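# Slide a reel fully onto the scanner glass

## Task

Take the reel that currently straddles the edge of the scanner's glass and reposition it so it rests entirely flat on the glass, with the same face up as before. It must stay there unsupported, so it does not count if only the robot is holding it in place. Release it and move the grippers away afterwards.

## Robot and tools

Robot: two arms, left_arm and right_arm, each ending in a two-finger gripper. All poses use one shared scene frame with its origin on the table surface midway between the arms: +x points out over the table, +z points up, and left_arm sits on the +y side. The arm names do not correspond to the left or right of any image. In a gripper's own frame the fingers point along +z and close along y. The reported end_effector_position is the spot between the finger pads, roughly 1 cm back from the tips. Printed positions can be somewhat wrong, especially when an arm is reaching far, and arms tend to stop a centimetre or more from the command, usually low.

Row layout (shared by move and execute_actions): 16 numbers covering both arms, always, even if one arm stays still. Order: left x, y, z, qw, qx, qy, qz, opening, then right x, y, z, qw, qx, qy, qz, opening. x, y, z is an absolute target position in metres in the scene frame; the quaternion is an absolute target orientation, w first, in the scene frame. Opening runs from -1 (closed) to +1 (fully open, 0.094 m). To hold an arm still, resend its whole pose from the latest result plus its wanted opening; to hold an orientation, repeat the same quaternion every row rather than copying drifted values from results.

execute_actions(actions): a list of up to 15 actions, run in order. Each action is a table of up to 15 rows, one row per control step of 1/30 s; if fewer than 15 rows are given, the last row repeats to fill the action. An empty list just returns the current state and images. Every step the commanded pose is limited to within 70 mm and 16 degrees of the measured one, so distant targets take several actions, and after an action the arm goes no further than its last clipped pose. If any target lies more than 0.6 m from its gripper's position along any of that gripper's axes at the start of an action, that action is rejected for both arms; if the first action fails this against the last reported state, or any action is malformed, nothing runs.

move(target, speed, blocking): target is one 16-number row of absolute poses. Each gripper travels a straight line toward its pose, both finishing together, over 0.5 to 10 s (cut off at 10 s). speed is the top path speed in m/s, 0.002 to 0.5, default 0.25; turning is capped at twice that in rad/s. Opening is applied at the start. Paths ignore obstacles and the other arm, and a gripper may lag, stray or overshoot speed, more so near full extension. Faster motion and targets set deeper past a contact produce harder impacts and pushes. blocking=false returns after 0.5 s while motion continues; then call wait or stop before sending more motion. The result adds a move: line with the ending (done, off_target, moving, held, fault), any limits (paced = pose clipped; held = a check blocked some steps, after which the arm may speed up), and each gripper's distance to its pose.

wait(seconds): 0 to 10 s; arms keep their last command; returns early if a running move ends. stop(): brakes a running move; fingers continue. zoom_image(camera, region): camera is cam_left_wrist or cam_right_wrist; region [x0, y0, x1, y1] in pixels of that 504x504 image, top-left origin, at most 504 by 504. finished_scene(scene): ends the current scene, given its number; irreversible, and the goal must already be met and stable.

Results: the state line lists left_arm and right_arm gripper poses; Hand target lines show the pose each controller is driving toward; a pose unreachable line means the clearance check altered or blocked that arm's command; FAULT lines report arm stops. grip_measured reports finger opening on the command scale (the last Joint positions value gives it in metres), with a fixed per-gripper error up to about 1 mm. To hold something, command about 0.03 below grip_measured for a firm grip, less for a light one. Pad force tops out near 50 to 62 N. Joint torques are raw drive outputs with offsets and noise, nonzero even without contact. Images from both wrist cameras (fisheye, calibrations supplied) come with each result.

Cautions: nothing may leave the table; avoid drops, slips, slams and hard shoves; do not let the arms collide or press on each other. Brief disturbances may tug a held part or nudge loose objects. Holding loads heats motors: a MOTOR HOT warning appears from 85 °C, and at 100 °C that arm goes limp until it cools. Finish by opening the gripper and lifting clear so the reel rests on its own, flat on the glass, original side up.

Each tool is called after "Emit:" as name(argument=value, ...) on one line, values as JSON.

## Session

Emit:
execute_actions(actions=[])

Scene clock: 0.00 s.
left_arm: end_effector_position=(+0.4255, +0.1953, +0.2727) grip_measured=+1.000 end_effector_quat_wxyz=(-0.078, +0.788, +0.602, +0.102) | right_arm: end_effector_position=(+0.1443, -0.8351, +0.3027) grip_measured=+1.000 end_effector_quat_wxyz=(+0.006, +0.642, +0.706, -0.299)
Joint positions: left_arm=[-0.273  1.523  1.525 -1.608 -0.255  1.428  0.094] | right_arm=[-1.004  1.416  1.414 -1.274  0.539  0.222  0.094]
Joint velocities: left_arm=[-0.015 -0.005 -0.012  0.007 -0.081  0.051  0.   ] | right_arm=[-0.015 -0.015 -0.002  0.012 -0.022  0.037  0.   ]
Joint torques (N m, as the arm reports them, + toward a larger angle): no reading
Motor temperatures (°C, as the motors report them): left_arm=[29 28 35 31 31 28] | right_arm=[31 30 31 29 30 31]
Hand target (left_arm): +0.431, +0.193, +0.276; -0.073, +0.788, +0.602, +0.105
Hand target (right_arm): +0.146, -0.840, +0.319; +0.022, +0.644, +0.700, -0.307
camera_calibration (this result's frames):
cam_left_wrist: T_world_to_cam=[[-0.966367, 0.257165, 0.000271461, 0.361831], [0.162772, 0.610841, 0.774841, -0.395126], [0.199096, 0.748826, -0.632156, 0.0657273], [0, 0, 0, 1]] pos_world=[0.400891, 0.0990902, 0.347611]
cam_right_wrist: T_world_to_cam=[[-0.911634, 0.00905354, 0.410904, 0.0131101], [0.0783852, 0.985237, 0.152198, 0.770261], [-0.403459, 0.170958, -0.898885, 0.594708], [0, 0, 0, 1]] pos_world=[0.191515, -0.860678, 0.411955]

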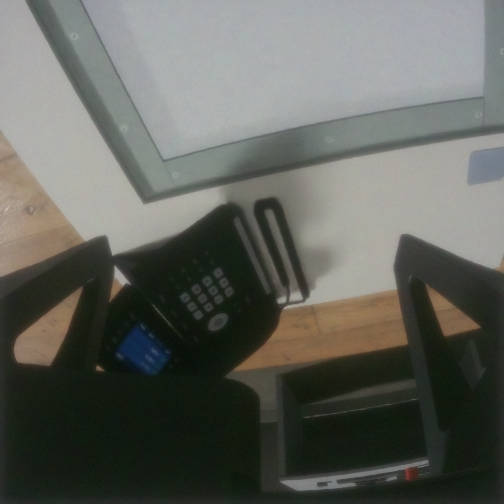

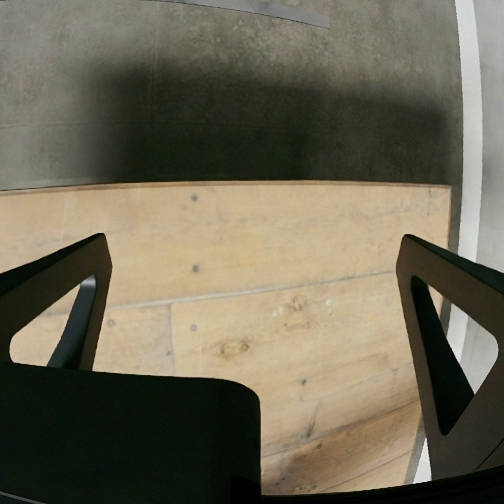

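Overhead look first.

Emit:
move(target=[0.25,0.1,0.5,0.2,0,0.98,0,-1,0.1443,-0.8351,0.3027,0.006,0.642,0.706,-0.299,1])

Scene clock: 6.63 s.
left_arm: end_effector_position=(+0.2532, +0.0992, +0.4767) grip_measured=-0.989 end_effector_quat_wxyz=(+0.250, +0.017, +0.967, -0.052) | right_arm: end_effector_position=(+0.1443, -0.8351, +0.3027) grip_measured=+1.000 end_effector_quat_wxyz=(+0.006, +0.642, +0.706, -0.299)
Joint positions: left_arm=[-0.762  1.11   1.642 -1.685 -0.313 -0.792  0.001] | right_arm=[-1.004  1.416  1.414 -1.274  0.539  0.222  0.094]
Joint velocities: left_arm=[-0.015 -0.015  0.012  0.002  0.007  0.007 -0.001] | right_arm=[-0.005 -0.015  0.017 -0.012 -0.037 -0.037  0.   ]
Joint torques (N m, as the arm reports them, + toward a larger angle): left_arm=[ 0.39 -3.91 11.59  0.26 -0.3  -0.18] | right_arm=[  0.8  -11.65  10.66   0.14   0.34   0.09]
Motor temperatures (°C, as the motors report them): left_arm=[29 28 38 31 31 28] | right_arm=[31 31 33 29 30 31]
Hand target (left_arm): +0.250, +0.101, +0.498; +0.262, +0.011, +0.963, -0.068
Hand target (right_arm): +0.144, -0.835, +0.303; +0.006, +0.642, +0.706, -0.299
Off the commanded pose (left_arm): 0.024 m, 9 deg.
Off the commanded pose (right_arm): 0.000 m, 0 deg.
joint sent to its limit (left arm) — the command would take joint 4 (wrist pitch) past its lower limit, so that joint was sent only as far as its limit.
move: off_target (left_arm)
camera_calibration (this result's frames):
cam_left_wrist: T_world_to_cam=[[-0.0548454, -0.993745, 0.0972746, 0.0669891], [-0.990655, 0.0663403, 0.119173, 0.192136], [-0.124881, -0.0898295, -0.988097, 0.635863], [0, 0, 0, 1]] pos_world=[0.273421, 0.110943, 0.59888]
cam_right_wrist: T_world_to_cam=[[-0.911634, 0.00905354, 0.410904, 0.0131101], [0.0783852, 0.985237, 0.152198, 0.770261], [-0.403459, 0.170958, -0.898885, 0.594708], [0, 0, 0, 1]] pos_world=[0.191515, -0.860678, 0.411955]

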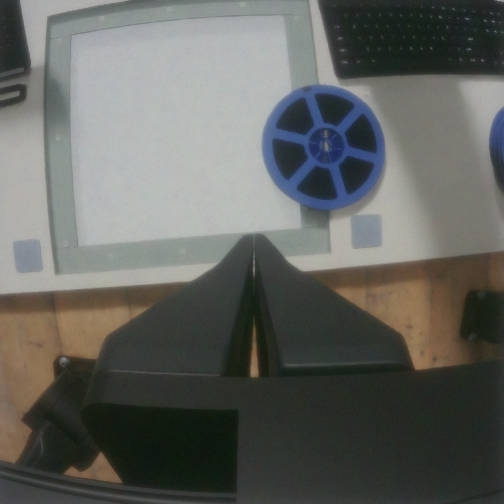

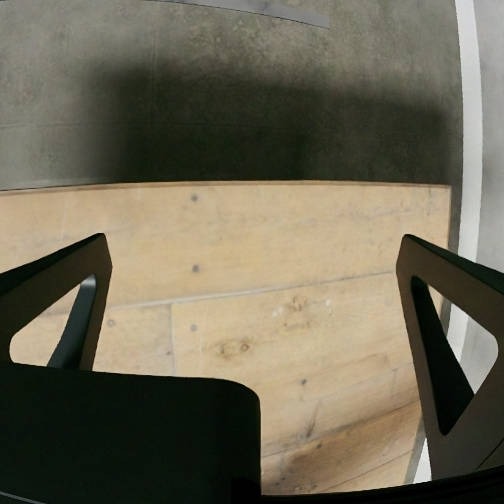

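Emit:
move(target=[0.345,-0.17,0.08,0,0,1,0,-1,0.1443,-0.8351,0.3027,0.006,0.642,0.706,-0.299,1])

Emit:
move(target=[0.345,-0.17,0.04,0,0,1,0,-1,0.1443,-0.8351,0.3027,0.006,0.642,0.706,-0.299,1], speed=0.04)

Scene clock: 15.67 s.
left_arm: end_effector_position=(+0.3405, -0.1503, +0.0666) grip_measured=-0.989 end_effector_quat_wxyz=(-0.014, +0.003, +1.000, +0.021) | right_arm: end_effector_position=(+0.1443, -0.8351, +0.3027) grip_measured=+1.000 end_effector_quat_wxyz=(+0.006, +0.642, +0.706, -0.299)
Joint positions: left_arm=[-0.822  2.009  1.655 -1.266 -0.002 -0.949  0.001] | right_arm=[-1.004  1.416  1.414 -1.274  0.539  0.222  0.094]
Joint velocities: left_arm=[-0.005 -0.005 -0.007  0.022  0.081 -0.007 -0.001] | right_arm=[-0.015  0.015  0.012 -0.022 -0.066 -0.037  0.   ]
Joint torques (N m, as the arm reports them, + toward a larger angle): left_arm=[ -0.39 -18.71  11.34   0.23   0.05  -0.26] | right_arm=[  0.64 -11.7   10.64   0.11   0.32   0.07]
Motor temperatures (°C, as the motors report them): left_arm=[29 29 40 31 31 28] | right_arm=[31 31 34 29 30 31]
Hand target (left_arm): +0.348, -0.171, +0.080; +0.000, +0.002, +1.000, -0.001
Hand target (right_arm): +0.144, -0.835, +0.303; +0.006, +0.642, +0.706, -0.299
Off the commanded pose (left_arm): 0.024 m, 3 deg.
Off the commanded pose (right_arm): 0.000 m, 0 deg.
move: off_target (left_arm)
camera_calibration (this result's frames):
cam_left_wrist: T_world_to_cam=[[0.00115709, -0.99926, -0.0384466, -0.147134], [-0.792496, -0.024364, 0.609391, 0.230332], [-0.609877, 0.0297637, -0.791937, 0.389163], [0, 0, 0, 1]] pos_world=[0.420049, -0.152996, 0.162174]
cam_right_wrist: T_world_to_cam=[[-0.911634, 0.00905354, 0.410904, 0.0131101], [0.0783852, 0.985237, 0.152198, 0.770261], [-0.403459, 0.170958, -0.898885, 0.594708], [0, 0, 0, 1]] pos_world=[0.191515, -0.860678, 0.411955]

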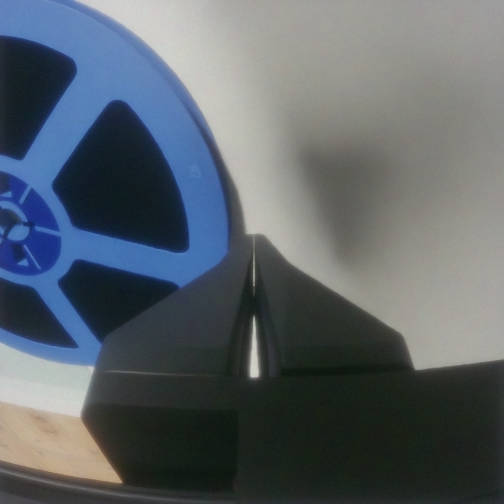

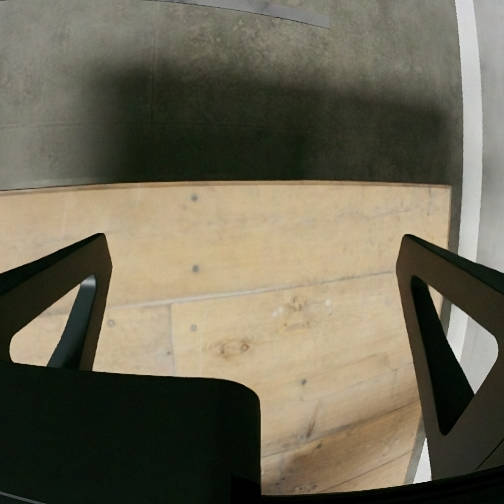

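Scene clock: 16.93 s.
left_arm: end_effector_position=(+0.3502, -0.1664, +0.0605) grip_measured=-0.989 end_effector_quat_wxyz=(+0.006, -0.000, +1.000, -0.008) | right_arm: end_effector_position=(+0.1443, -0.8351, +0.3027) grip_measured=+1.000 end_effector_quat_wxyz=(+0.006, +0.642, +0.706, -0.299)
Joint positions: left_arm=[-0.825  2.019  1.655 -1.187 -0.002 -0.957  0.001] | right_arm=[-1.004  1.416  1.414 -1.274  0.539  0.222  0.094]
Joint velocities: left_arm=[-0.005 -0.015 -0.007 -0.022 -0.022  0.081  0.   ] | right_arm=[-0.005 -0.005 -0.007 -0.017 -0.037  0.051  0.   ]
Joint torques (N m, as the arm reports them, + toward a larger angle): left_arm=[  0.15 -17.88   7.18   0.94   0.06  -0.25] | right_arm=[  0.41 -11.87  10.64   0.08   0.33   0.09]
Motor temperatures (°C, as the motors report them): left_arm=[29 29 40 31 31 28] | right_arm=[31 31 34 29 30 31]
Hand target (left_arm): +0.345, -0.170, +0.040; +0.000, -0.000, +1.000, +0.000
Hand target (right_arm): +0.144, -0.835, +0.303; +0.006, +0.642, +0.706, -0.299
Off the commanded pose (left_arm): 0.021 m, 1 deg.
Off the commanded pose (right_arm): 0.000 m, 0 deg.
move: off_target (left_arm)
camera_calibration (this result's frames):
cam_left_wrist: T_world_to_cam=[[0.00728796, -0.99981, 0.018054, -0.169126], [-0.816161, 0.00448445, 0.577808, 0.256299], [-0.577779, -0.018946, -0.815973, 0.372889], [0, 0, 0, 1]] pos_world=[0.425861, -0.163179, 0.159229]
cam_right_wrist: T_world_to_cam=[[-0.911634, 0.00905354, 0.410904, 0.0131101], [0.0783852, 0.985237, 0.152198, 0.770261], [-0.403459, 0.170958, -0.898885, 0.594708], [0, 0, 0, 1]] pos_world=[0.191515, -0.860678, 0.411955]

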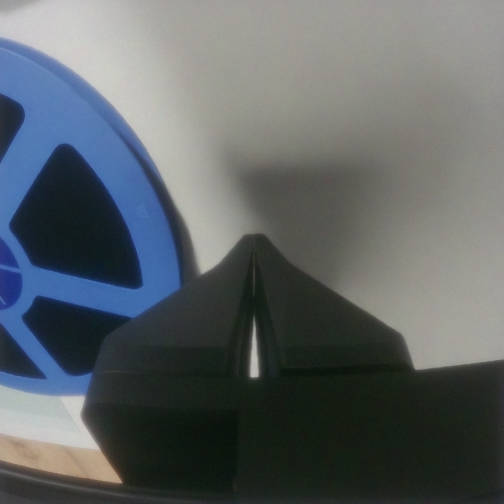

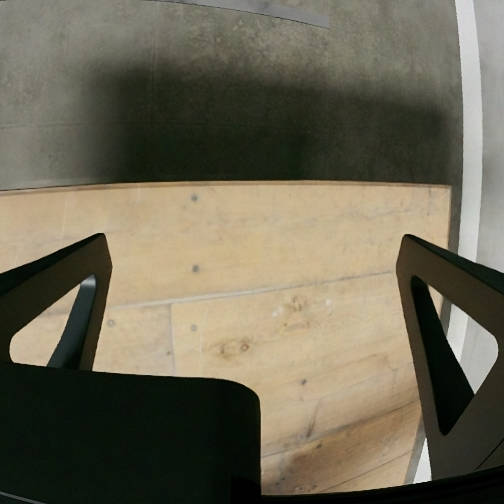

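Emit:
move(target=[0.34,0.01,0.04,0,0,1,0,-1,0.1443,-0.8351,0.3027,0.006,0.642,0.706,-0.299,1], speed=0.05)

Emit:
move(target=[0.25,0.1,0.5,0.2,0,0.98,0,-1,0.1443,-0.8351,0.3027,0.006,0.642,0.706,-0.299,1])

Scene clock: 24.97 s.
left_arm: end_effector_position=(+0.3415, -0.0016, +0.0530) grip_measured=-0.989 end_effector_quat_wxyz=(+0.007, +0.001, +1.000, -0.008) | right_arm: end_effector_position=(+0.1443, -0.8351, +0.3027) grip_measured=+1.000 end_effector_quat_wxyz=(+0.006, +0.642, +0.706, -0.299)
Joint positions: left_arm=[-0.638  1.718  1.178 -1.01   0.002 -0.768  0.001] | right_arm=[-1.004  1.416  1.414 -1.274  0.539  0.222  0.094]
Joint velocities: left_arm=[-0.005  0.015 -0.002 -0.012  0.037  0.051 -0.001] | right_arm=[-0.005 -0.015 -0.002  0.002  0.022  0.007  0.   ]
Joint torques (N m, as the arm reports them, + toward a larger angle): left_arm=[  1.33 -12.91   5.47   0.88  -0.11  -0.04] | right_arm=[  0.57 -11.75  10.67   0.06   0.33   0.08]
Motor temperatures (°C, as the motors report them): left_arm=[29 30 39 31 31 28] | right_arm=[31 31 35 29 30 31]
Hand target (left_arm): +0.339, +0.010, +0.040; -0.001, +0.000, +1.000, +0.001
Hand target (right_arm): +0.144, -0.835, +0.303; +0.006, +0.642, +0.706, -0.299
Off the commanded pose (left_arm): 0.017 m, 1 deg.
Off the commanded pose (right_arm): 0.000 m, 0 deg.
move: off_target (left_arm)
camera_calibration (this result's frames):
cam_left_wrist: T_world_to_cam=[[0.00456214, -0.999806, 0.0191723, -0.00329061], [-0.816451, 0.00734612, 0.577368, 0.252934], [-0.577397, -0.0182872, -0.816259, 0.364684], [0, 0, 0, 1]] pos_world=[0.41709, 0.00152101, 0.151703]
cam_right_wrist: T_world_to_cam=[[-0.911634, 0.00905354, 0.410904, 0.0131101], [0.0783852, 0.985237, 0.152198, 0.770261], [-0.403459, 0.170958, -0.898885, 0.594708], [0, 0, 0, 1]] pos_world=[0.191515, -0.860678, 0.411955]

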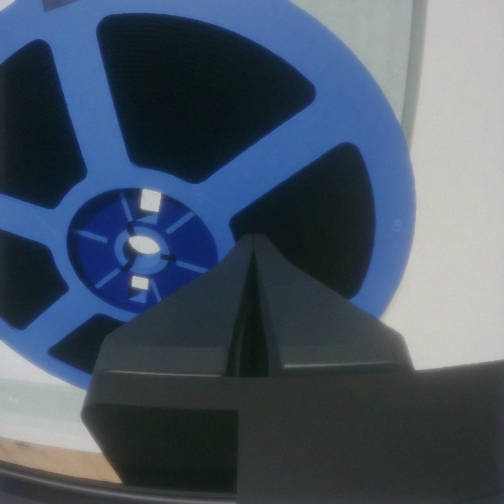

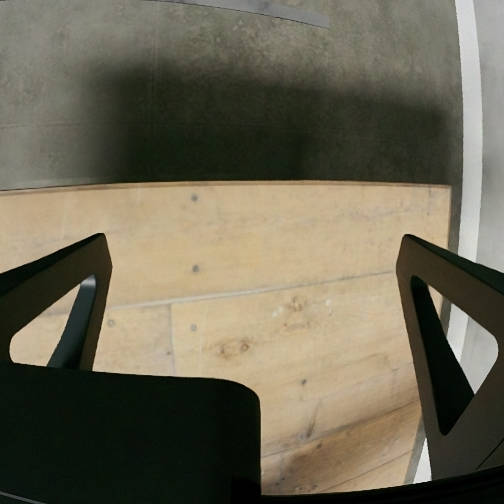

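Scene clock: 27.57 s.
left_arm: end_effector_position=(+0.2488, +0.1047, +0.4891) grip_measured=-0.989 end_effector_quat_wxyz=(+0.260, +0.004, +0.963, -0.069) | right_arm: end_effector_position=(+0.1443, -0.8351, +0.3027) grip_measured=+1.000 end_effector_quat_wxyz=(+0.006, +0.642, +0.706, -0.299)
Joint positions: left_arm=[-0.761  1.088  1.655 -1.684 -0.31  -0.813  0.001] | right_arm=[-1.004  1.416  1.414 -1.274  0.539  0.222  0.094]
Joint velocities: left_arm=[-0.005 -0.005  0.002  0.007 -0.022 -0.081 -0.   ] | right_arm=[ 0.015 -0.015 -0.002 -0.002  0.066 -0.007  0.   ]
Joint torques (N m, as the arm reports them, + toward a larger angle): left_arm=[ 0.25 -3.74 10.15  0.47 -0.32 -0.05] | right_arm=[  0.72 -11.73  10.66   0.05   0.32   0.1 ]
Motor temperatures (°C, as the motors report them): left_arm=[29 30 40 31 31 28] | right_arm=[31 31 35 29 30 31]
Hand target (left_arm): +0.247, +0.102, +0.500; +0.263, +0.012, +0.962, -0.072
Hand target (right_arm): +0.144, -0.835, +0.303; +0.006, +0.642, +0.706, -0.299
Off the commanded pose (left_arm): 0.012 m, 11 deg.
Off the commanded pose (right_arm): 0.000 m, 0 deg.
joint sent to its limit (left arm) — the command would take joint 4 (wrist pitch) past its lower limit, so that joint was sent only as far as its limit.
move: off_target (left_arm)
camera_calibration (this result's frames):
cam_left_wrist: T_world_to_cam=[[-0.0382666, -0.98996, 0.136066, 0.0475868], [-0.993731, 0.0520137, 0.0989576, 0.198101], [-0.105041, -0.131426, -0.985745, 0.646331], [0, 0, 0, 1]] pos_world=[0.266571, 0.12175, 0.611039]
cam_right_wrist: T_world_to_cam=[[-0.911634, 0.00905354, 0.410904, 0.0131101], [0.0783852, 0.985237, 0.152198, 0.770261], [-0.403459, 0.170958, -0.898885, 0.594708], [0, 0, 0, 1]] pos_world=[0.191515, -0.860678, 0.411955]

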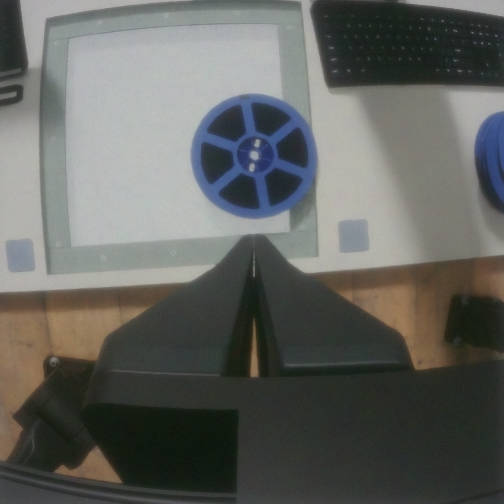

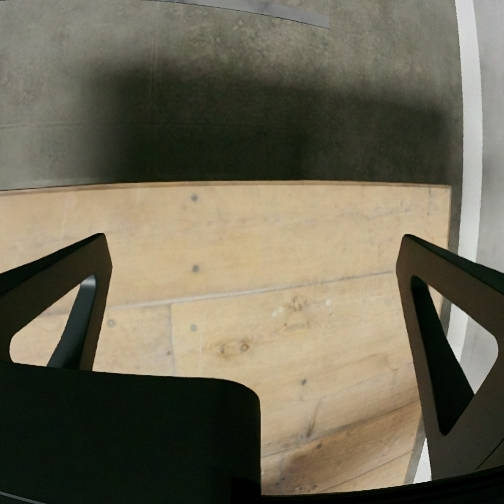

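Emit:
move(target=[0.338,-0.08,0.08,0,0,1,0,-1,0.1443,-0.8351,0.3027,0.006,0.642,0.706,-0.299,1])

Emit:
move(target=[0.338,-0.08,0.035,0,0,1,0,-1,0.1443,-0.8351,0.3027,0.006,0.642,0.706,-0.299,1], speed=0.04)

Emit:
move(target=[0.338,0.03,0.035,0,0,1,0,-1,0.1443,-0.8351,0.3027,0.006,0.642,0.706,-0.299,1], speed=0.04)

Emit:
move(target=[0.25,0.1,0.5,0.2,0,0.98,0,-1,0.1443,-0.8351,0.3027,0.006,0.642,0.706,-0.299,1])

Scene clock: 37.00 s.
left_arm: end_effector_position=(+0.3219, -0.0658, +0.0618) grip_measured=-0.989 end_effector_quat_wxyz=(-0.020, +0.012, +0.999, +0.026) | right_arm: end_effector_position=(+0.1443, -0.8351, +0.3027) grip_measured=+1.000 end_effector_quat_wxyz=(+0.006, +0.642, +0.706, -0.299)
Joint positions: left_arm=[-0.757  1.835  1.37  -1.172 -0.003 -0.864  0.001] | right_arm=[-1.004  1.416  1.414 -1.274  0.539  0.222  0.094]
Joint velocities: left_arm=[ 0.005  0.005 -0.007 -0.012 -0.037 -0.022 -0.   ] | right_arm=[-0.015 -0.005 -0.002 -0.007 -0.022 -0.022  0.   ]
Joint torques (N m, as the arm reports them, + toward a larger angle): left_arm=[  1.55 -16.76  10.43   0.75   0.07  -0.23] | right_arm=[  0.82 -11.82  10.65   0.11   0.33   0.1 ]
Motor temperatures (°C, as the motors report them): left_arm=[29 29 41 31 31 28] | right_arm=[31 32 35 29 30 31]
Hand target (left_arm): +0.341, -0.081, +0.080; +0.000, +0.003, +1.000, -0.000
Hand target (right_arm): +0.144, -0.835, +0.303; +0.006, +0.642, +0.706, -0.299
Off the commanded pose (left_arm): 0.028 m, 4 deg.
Off the commanded pose (right_arm): 0.000 m, 0 deg.
move: off_target (left_arm)
camera_calibration (this result's frames):
cam_left_wrist: T_world_to_cam=[[-0.0187783, -0.998606, -0.0493256, -0.0556877], [-0.78456, -0.0158639, 0.61985, 0.217907], [-0.619768, 0.0503386, -0.783169, 0.375501], [0, 0, 0, 1]] pos_world=[0.402639, -0.0710554, 0.156264]
cam_right_wrist: T_world_to_cam=[[-0.911634, 0.00905354, 0.410904, 0.0131101], [0.0783852, 0.985237, 0.152198, 0.770261], [-0.403459, 0.170958, -0.898885, 0.594708], [0, 0, 0, 1]] pos_world=[0.191515, -0.860678, 0.411955]

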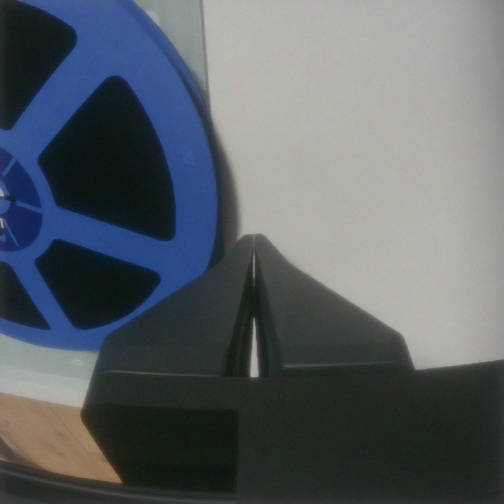

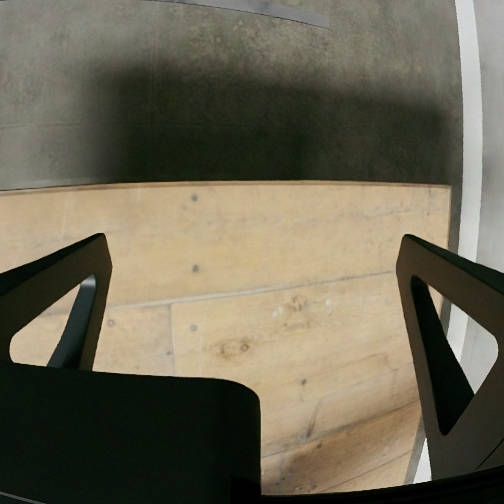

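Scene clock: 38.23 s.
left_arm: end_effector_position=(+0.3372, -0.0847, +0.0534) grip_measured=-0.989 end_effector_quat_wxyz=(+0.008, +0.008, +1.000, -0.008) | right_arm: end_effector_position=(+0.1443, -0.8351, +0.3027) grip_measured=+1.000 end_effector_quat_wxyz=(+0.006, +0.642, +0.706, -0.299)
Joint positions: left_arm=[-0.757  1.851  1.37  -1.068 -0.003 -0.873  0.001] | right_arm=[-1.004  1.416  1.414 -1.274  0.539  0.222  0.094]
Joint velocities: left_arm=[-0.015 -0.024  0.002  0.002  0.022 -0.037  0.   ] | right_arm=[ 0.005 -0.005  0.007  0.002  0.022 -0.051  0.   ]
Joint torques (N m, as the arm reports them, + toward a larger angle): left_arm=[  0.68 -14.59   6.73   0.95   0.08  -0.23] | right_arm=[  0.6  -11.56  10.65   0.17   0.32   0.07]
Motor temperatures (°C, as the motors report them): left_arm=[29 29 41 31 31 28] | right_arm=[31 32 35 29 30 31]
Hand target (left_arm): +0.338, -0.080, +0.035; +0.000, -0.000, +1.000, +0.000
Hand target (right_arm): +0.144, -0.835, +0.303; +0.006, +0.642, +0.706, -0.299
Off the commanded pose (left_arm): 0.019 m, 2 deg.
Off the commanded pose (right_arm): 0.000 m, 0 deg.
move: off_target (left_arm)
camera_calibration (this result's frames):
cam_left_wrist: T_world_to_cam=[[-0.00951892, -0.999789, 0.0181935, -0.0815246], [-0.817868, 0.0182525, 0.575117, 0.251383], [-0.575328, -0.0094054, -0.817869, 0.361171], [0, 0, 0, 1]] pos_world=[0.412613, -0.0826988, 0.152299]
cam_right_wrist: T_world_to_cam=[[-0.911634, 0.00905354, 0.410904, 0.0131101], [0.0783852, 0.985237, 0.152198, 0.770261], [-0.403459, 0.170958, -0.898885, 0.594708], [0, 0, 0, 1]] pos_world=[0.191515, -0.860678, 0.411955]

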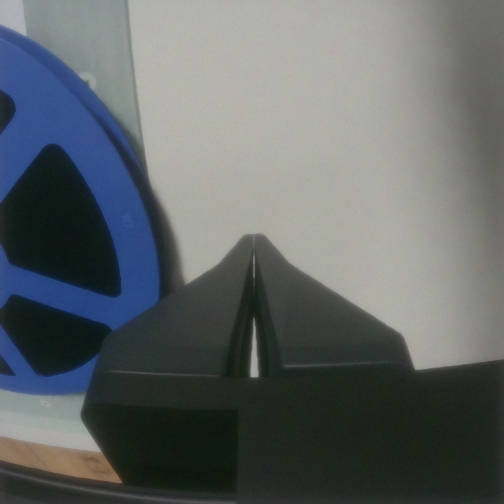

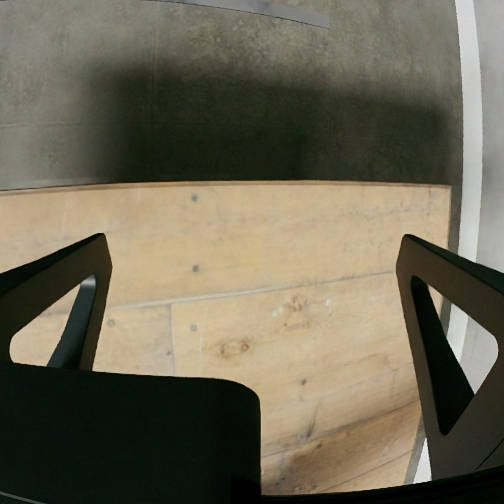

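Scene clock: 41.43 s.
left_arm: end_effector_position=(+0.3391, +0.0214, +0.0432) grip_measured=-0.989 end_effector_quat_wxyz=(+0.003, +0.001, +1.000, -0.003) | right_arm: end_effector_position=(+0.1443, -0.8351, +0.3027) grip_measured=+1.000 end_effector_quat_wxyz=(+0.006, +0.642, +0.706, -0.299)
Joint positions: left_arm=[-0.606  1.699  1.122 -0.985  0.    -0.737  0.001] | right_arm=[-1.004  1.416  1.414 -1.274  0.539  0.222  0.094]
Joint velocities: left_arm=[-0.005 -0.024  0.007 -0.007 -0.081 -0.007 -0.   ] | right_arm=[-0.015 -0.005 -0.002 -0.012 -0.007 -0.007  0.   ]
Joint torques (N m, as the arm reports them, + toward a larger angle): left_arm=[  1.55 -13.68   5.51   0.94  -0.03  -0.05] | right_arm=[  0.53 -11.89  10.65   0.08   0.33   0.08]
Motor temperatures (°C, as the motors report them): left_arm=[29 29 40 31 31 28] | right_arm=[31 32 35 29 30 31]
Hand target (left_arm): +0.337, +0.030, +0.035; -0.001, +0.000, +1.000, +0.001
Hand target (right_arm): +0.144, -0.835, +0.303; +0.006, +0.642, +0.706, -0.299
Off the commanded pose (left_arm): 0.012 m, 1 deg.
Off the commanded pose (right_arm): 0.000 m, 0 deg.
move: off_target (left_arm)
camera_calibration (this result's frames):
cam_left_wrist: T_world_to_cam=[[0.00507705, -0.999946, 0.00908084, 0.0201614], [-0.812253, 0.00117311, 0.583304, 0.25495], [-0.583283, -0.0103374, -0.812203, 0.35745], [0, 0, 0, 1]] pos_world=[0.415476, 0.0235563, 0.141426]
cam_right_wrist: T_world_to_cam=[[-0.911634, 0.00905354, 0.410904, 0.0131101], [0.0783852, 0.985237, 0.152198, 0.770261], [-0.403459, 0.170958, -0.898885, 0.594708], [0, 0, 0, 1]] pos_world=[0.191515, -0.860678, 0.411955]

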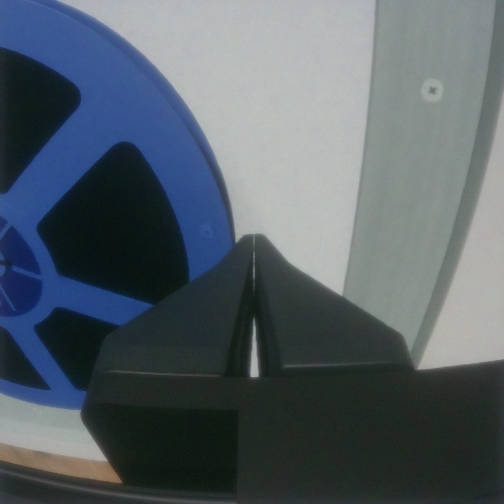

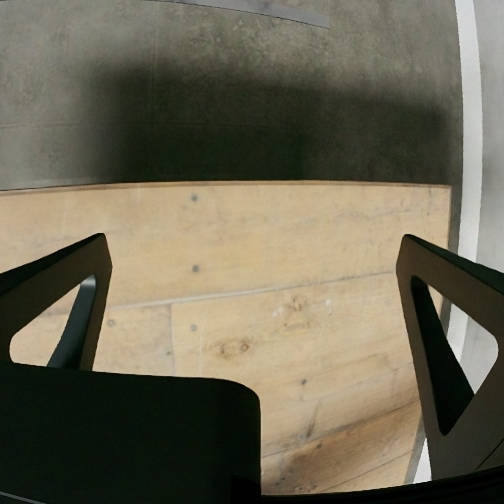

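Scene clock: 44.00 s.
left_arm: end_effector_position=(+0.2487, +0.1049, +0.4891) grip_measured=-0.989 end_effector_quat_wxyz=(+0.260, +0.004, +0.963, -0.068) | right_arm: end_effector_position=(+0.1443, -0.8351, +0.3027) grip_measured=+1.000 end_effector_quat_wxyz=(+0.006, +0.642, +0.706, -0.299)
Joint positions: left_arm=[-0.761  1.088  1.655 -1.684 -0.31  -0.813  0.001] | right_arm=[-1.004  1.416  1.414 -1.274  0.539  0.222  0.094]
Joint velocities: left_arm=[-0.015  0.005 -0.002 -0.012  0.037 -0.007  0.   ] | right_arm=[-0.005 -0.024  0.012  0.007 -0.007  0.007  0.   ]
Joint torques (N m, as the arm reports them, + toward a larger angle): left_arm=[ 0.68 -2.87 10.07  0.26 -0.29 -0.09] | right_arm=[  0.89 -11.72  10.6    0.15   0.34   0.08]
Motor temperatures (°C, as the motors report them): left_arm=[29 29 41 31 31 28] | right_arm=[31 32 35 29 30 31]
Hand target (left_arm): +0.247, +0.103, +0.500; +0.263, +0.011, +0.962, -0.071
Hand target (right_arm): +0.144, -0.835, +0.303; +0.006, +0.642, +0.706, -0.299
Off the commanded pose (left_arm): 0.012 m, 11 deg.
Off the commanded pose (right_arm): 0.000 m, 0 deg.
joint sent to its limit (left arm) — the command would take joint 4 (wrist pitch) past its lower limit, so that joint was sent only as far as its limit.
move: off_target (left_arm)
camera_calibration (this result's frames):
cam_left_wrist: T_world_to_cam=[[-0.0381372, -0.989996, 0.135843, 0.0478228], [-0.993766, 0.0518261, 0.0987035, 0.198204], [-0.104756, -0.131232, -0.985801, 0.646257], [0, 0, 0, 1]] pos_world=[0.266491, 0.121882, 0.611021]
cam_right_wrist: T_world_to_cam=[[-0.911634, 0.00905354, 0.410904, 0.0131101], [0.0783852, 0.985237, 0.152198, 0.770261], [-0.403459, 0.170958, -0.898885, 0.594708], [0, 0, 0, 1]] pos_world=[0.191515, -0.860678, 0.411955]

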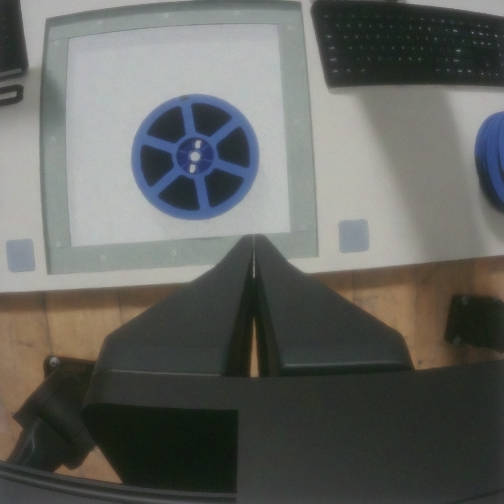

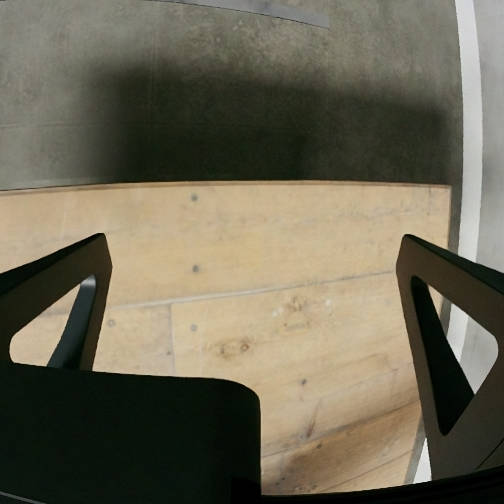

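The reel is fully on the glass, clear of the frame.

Emit:
finished_scene(scene=2)

The scene is finished: the task was done.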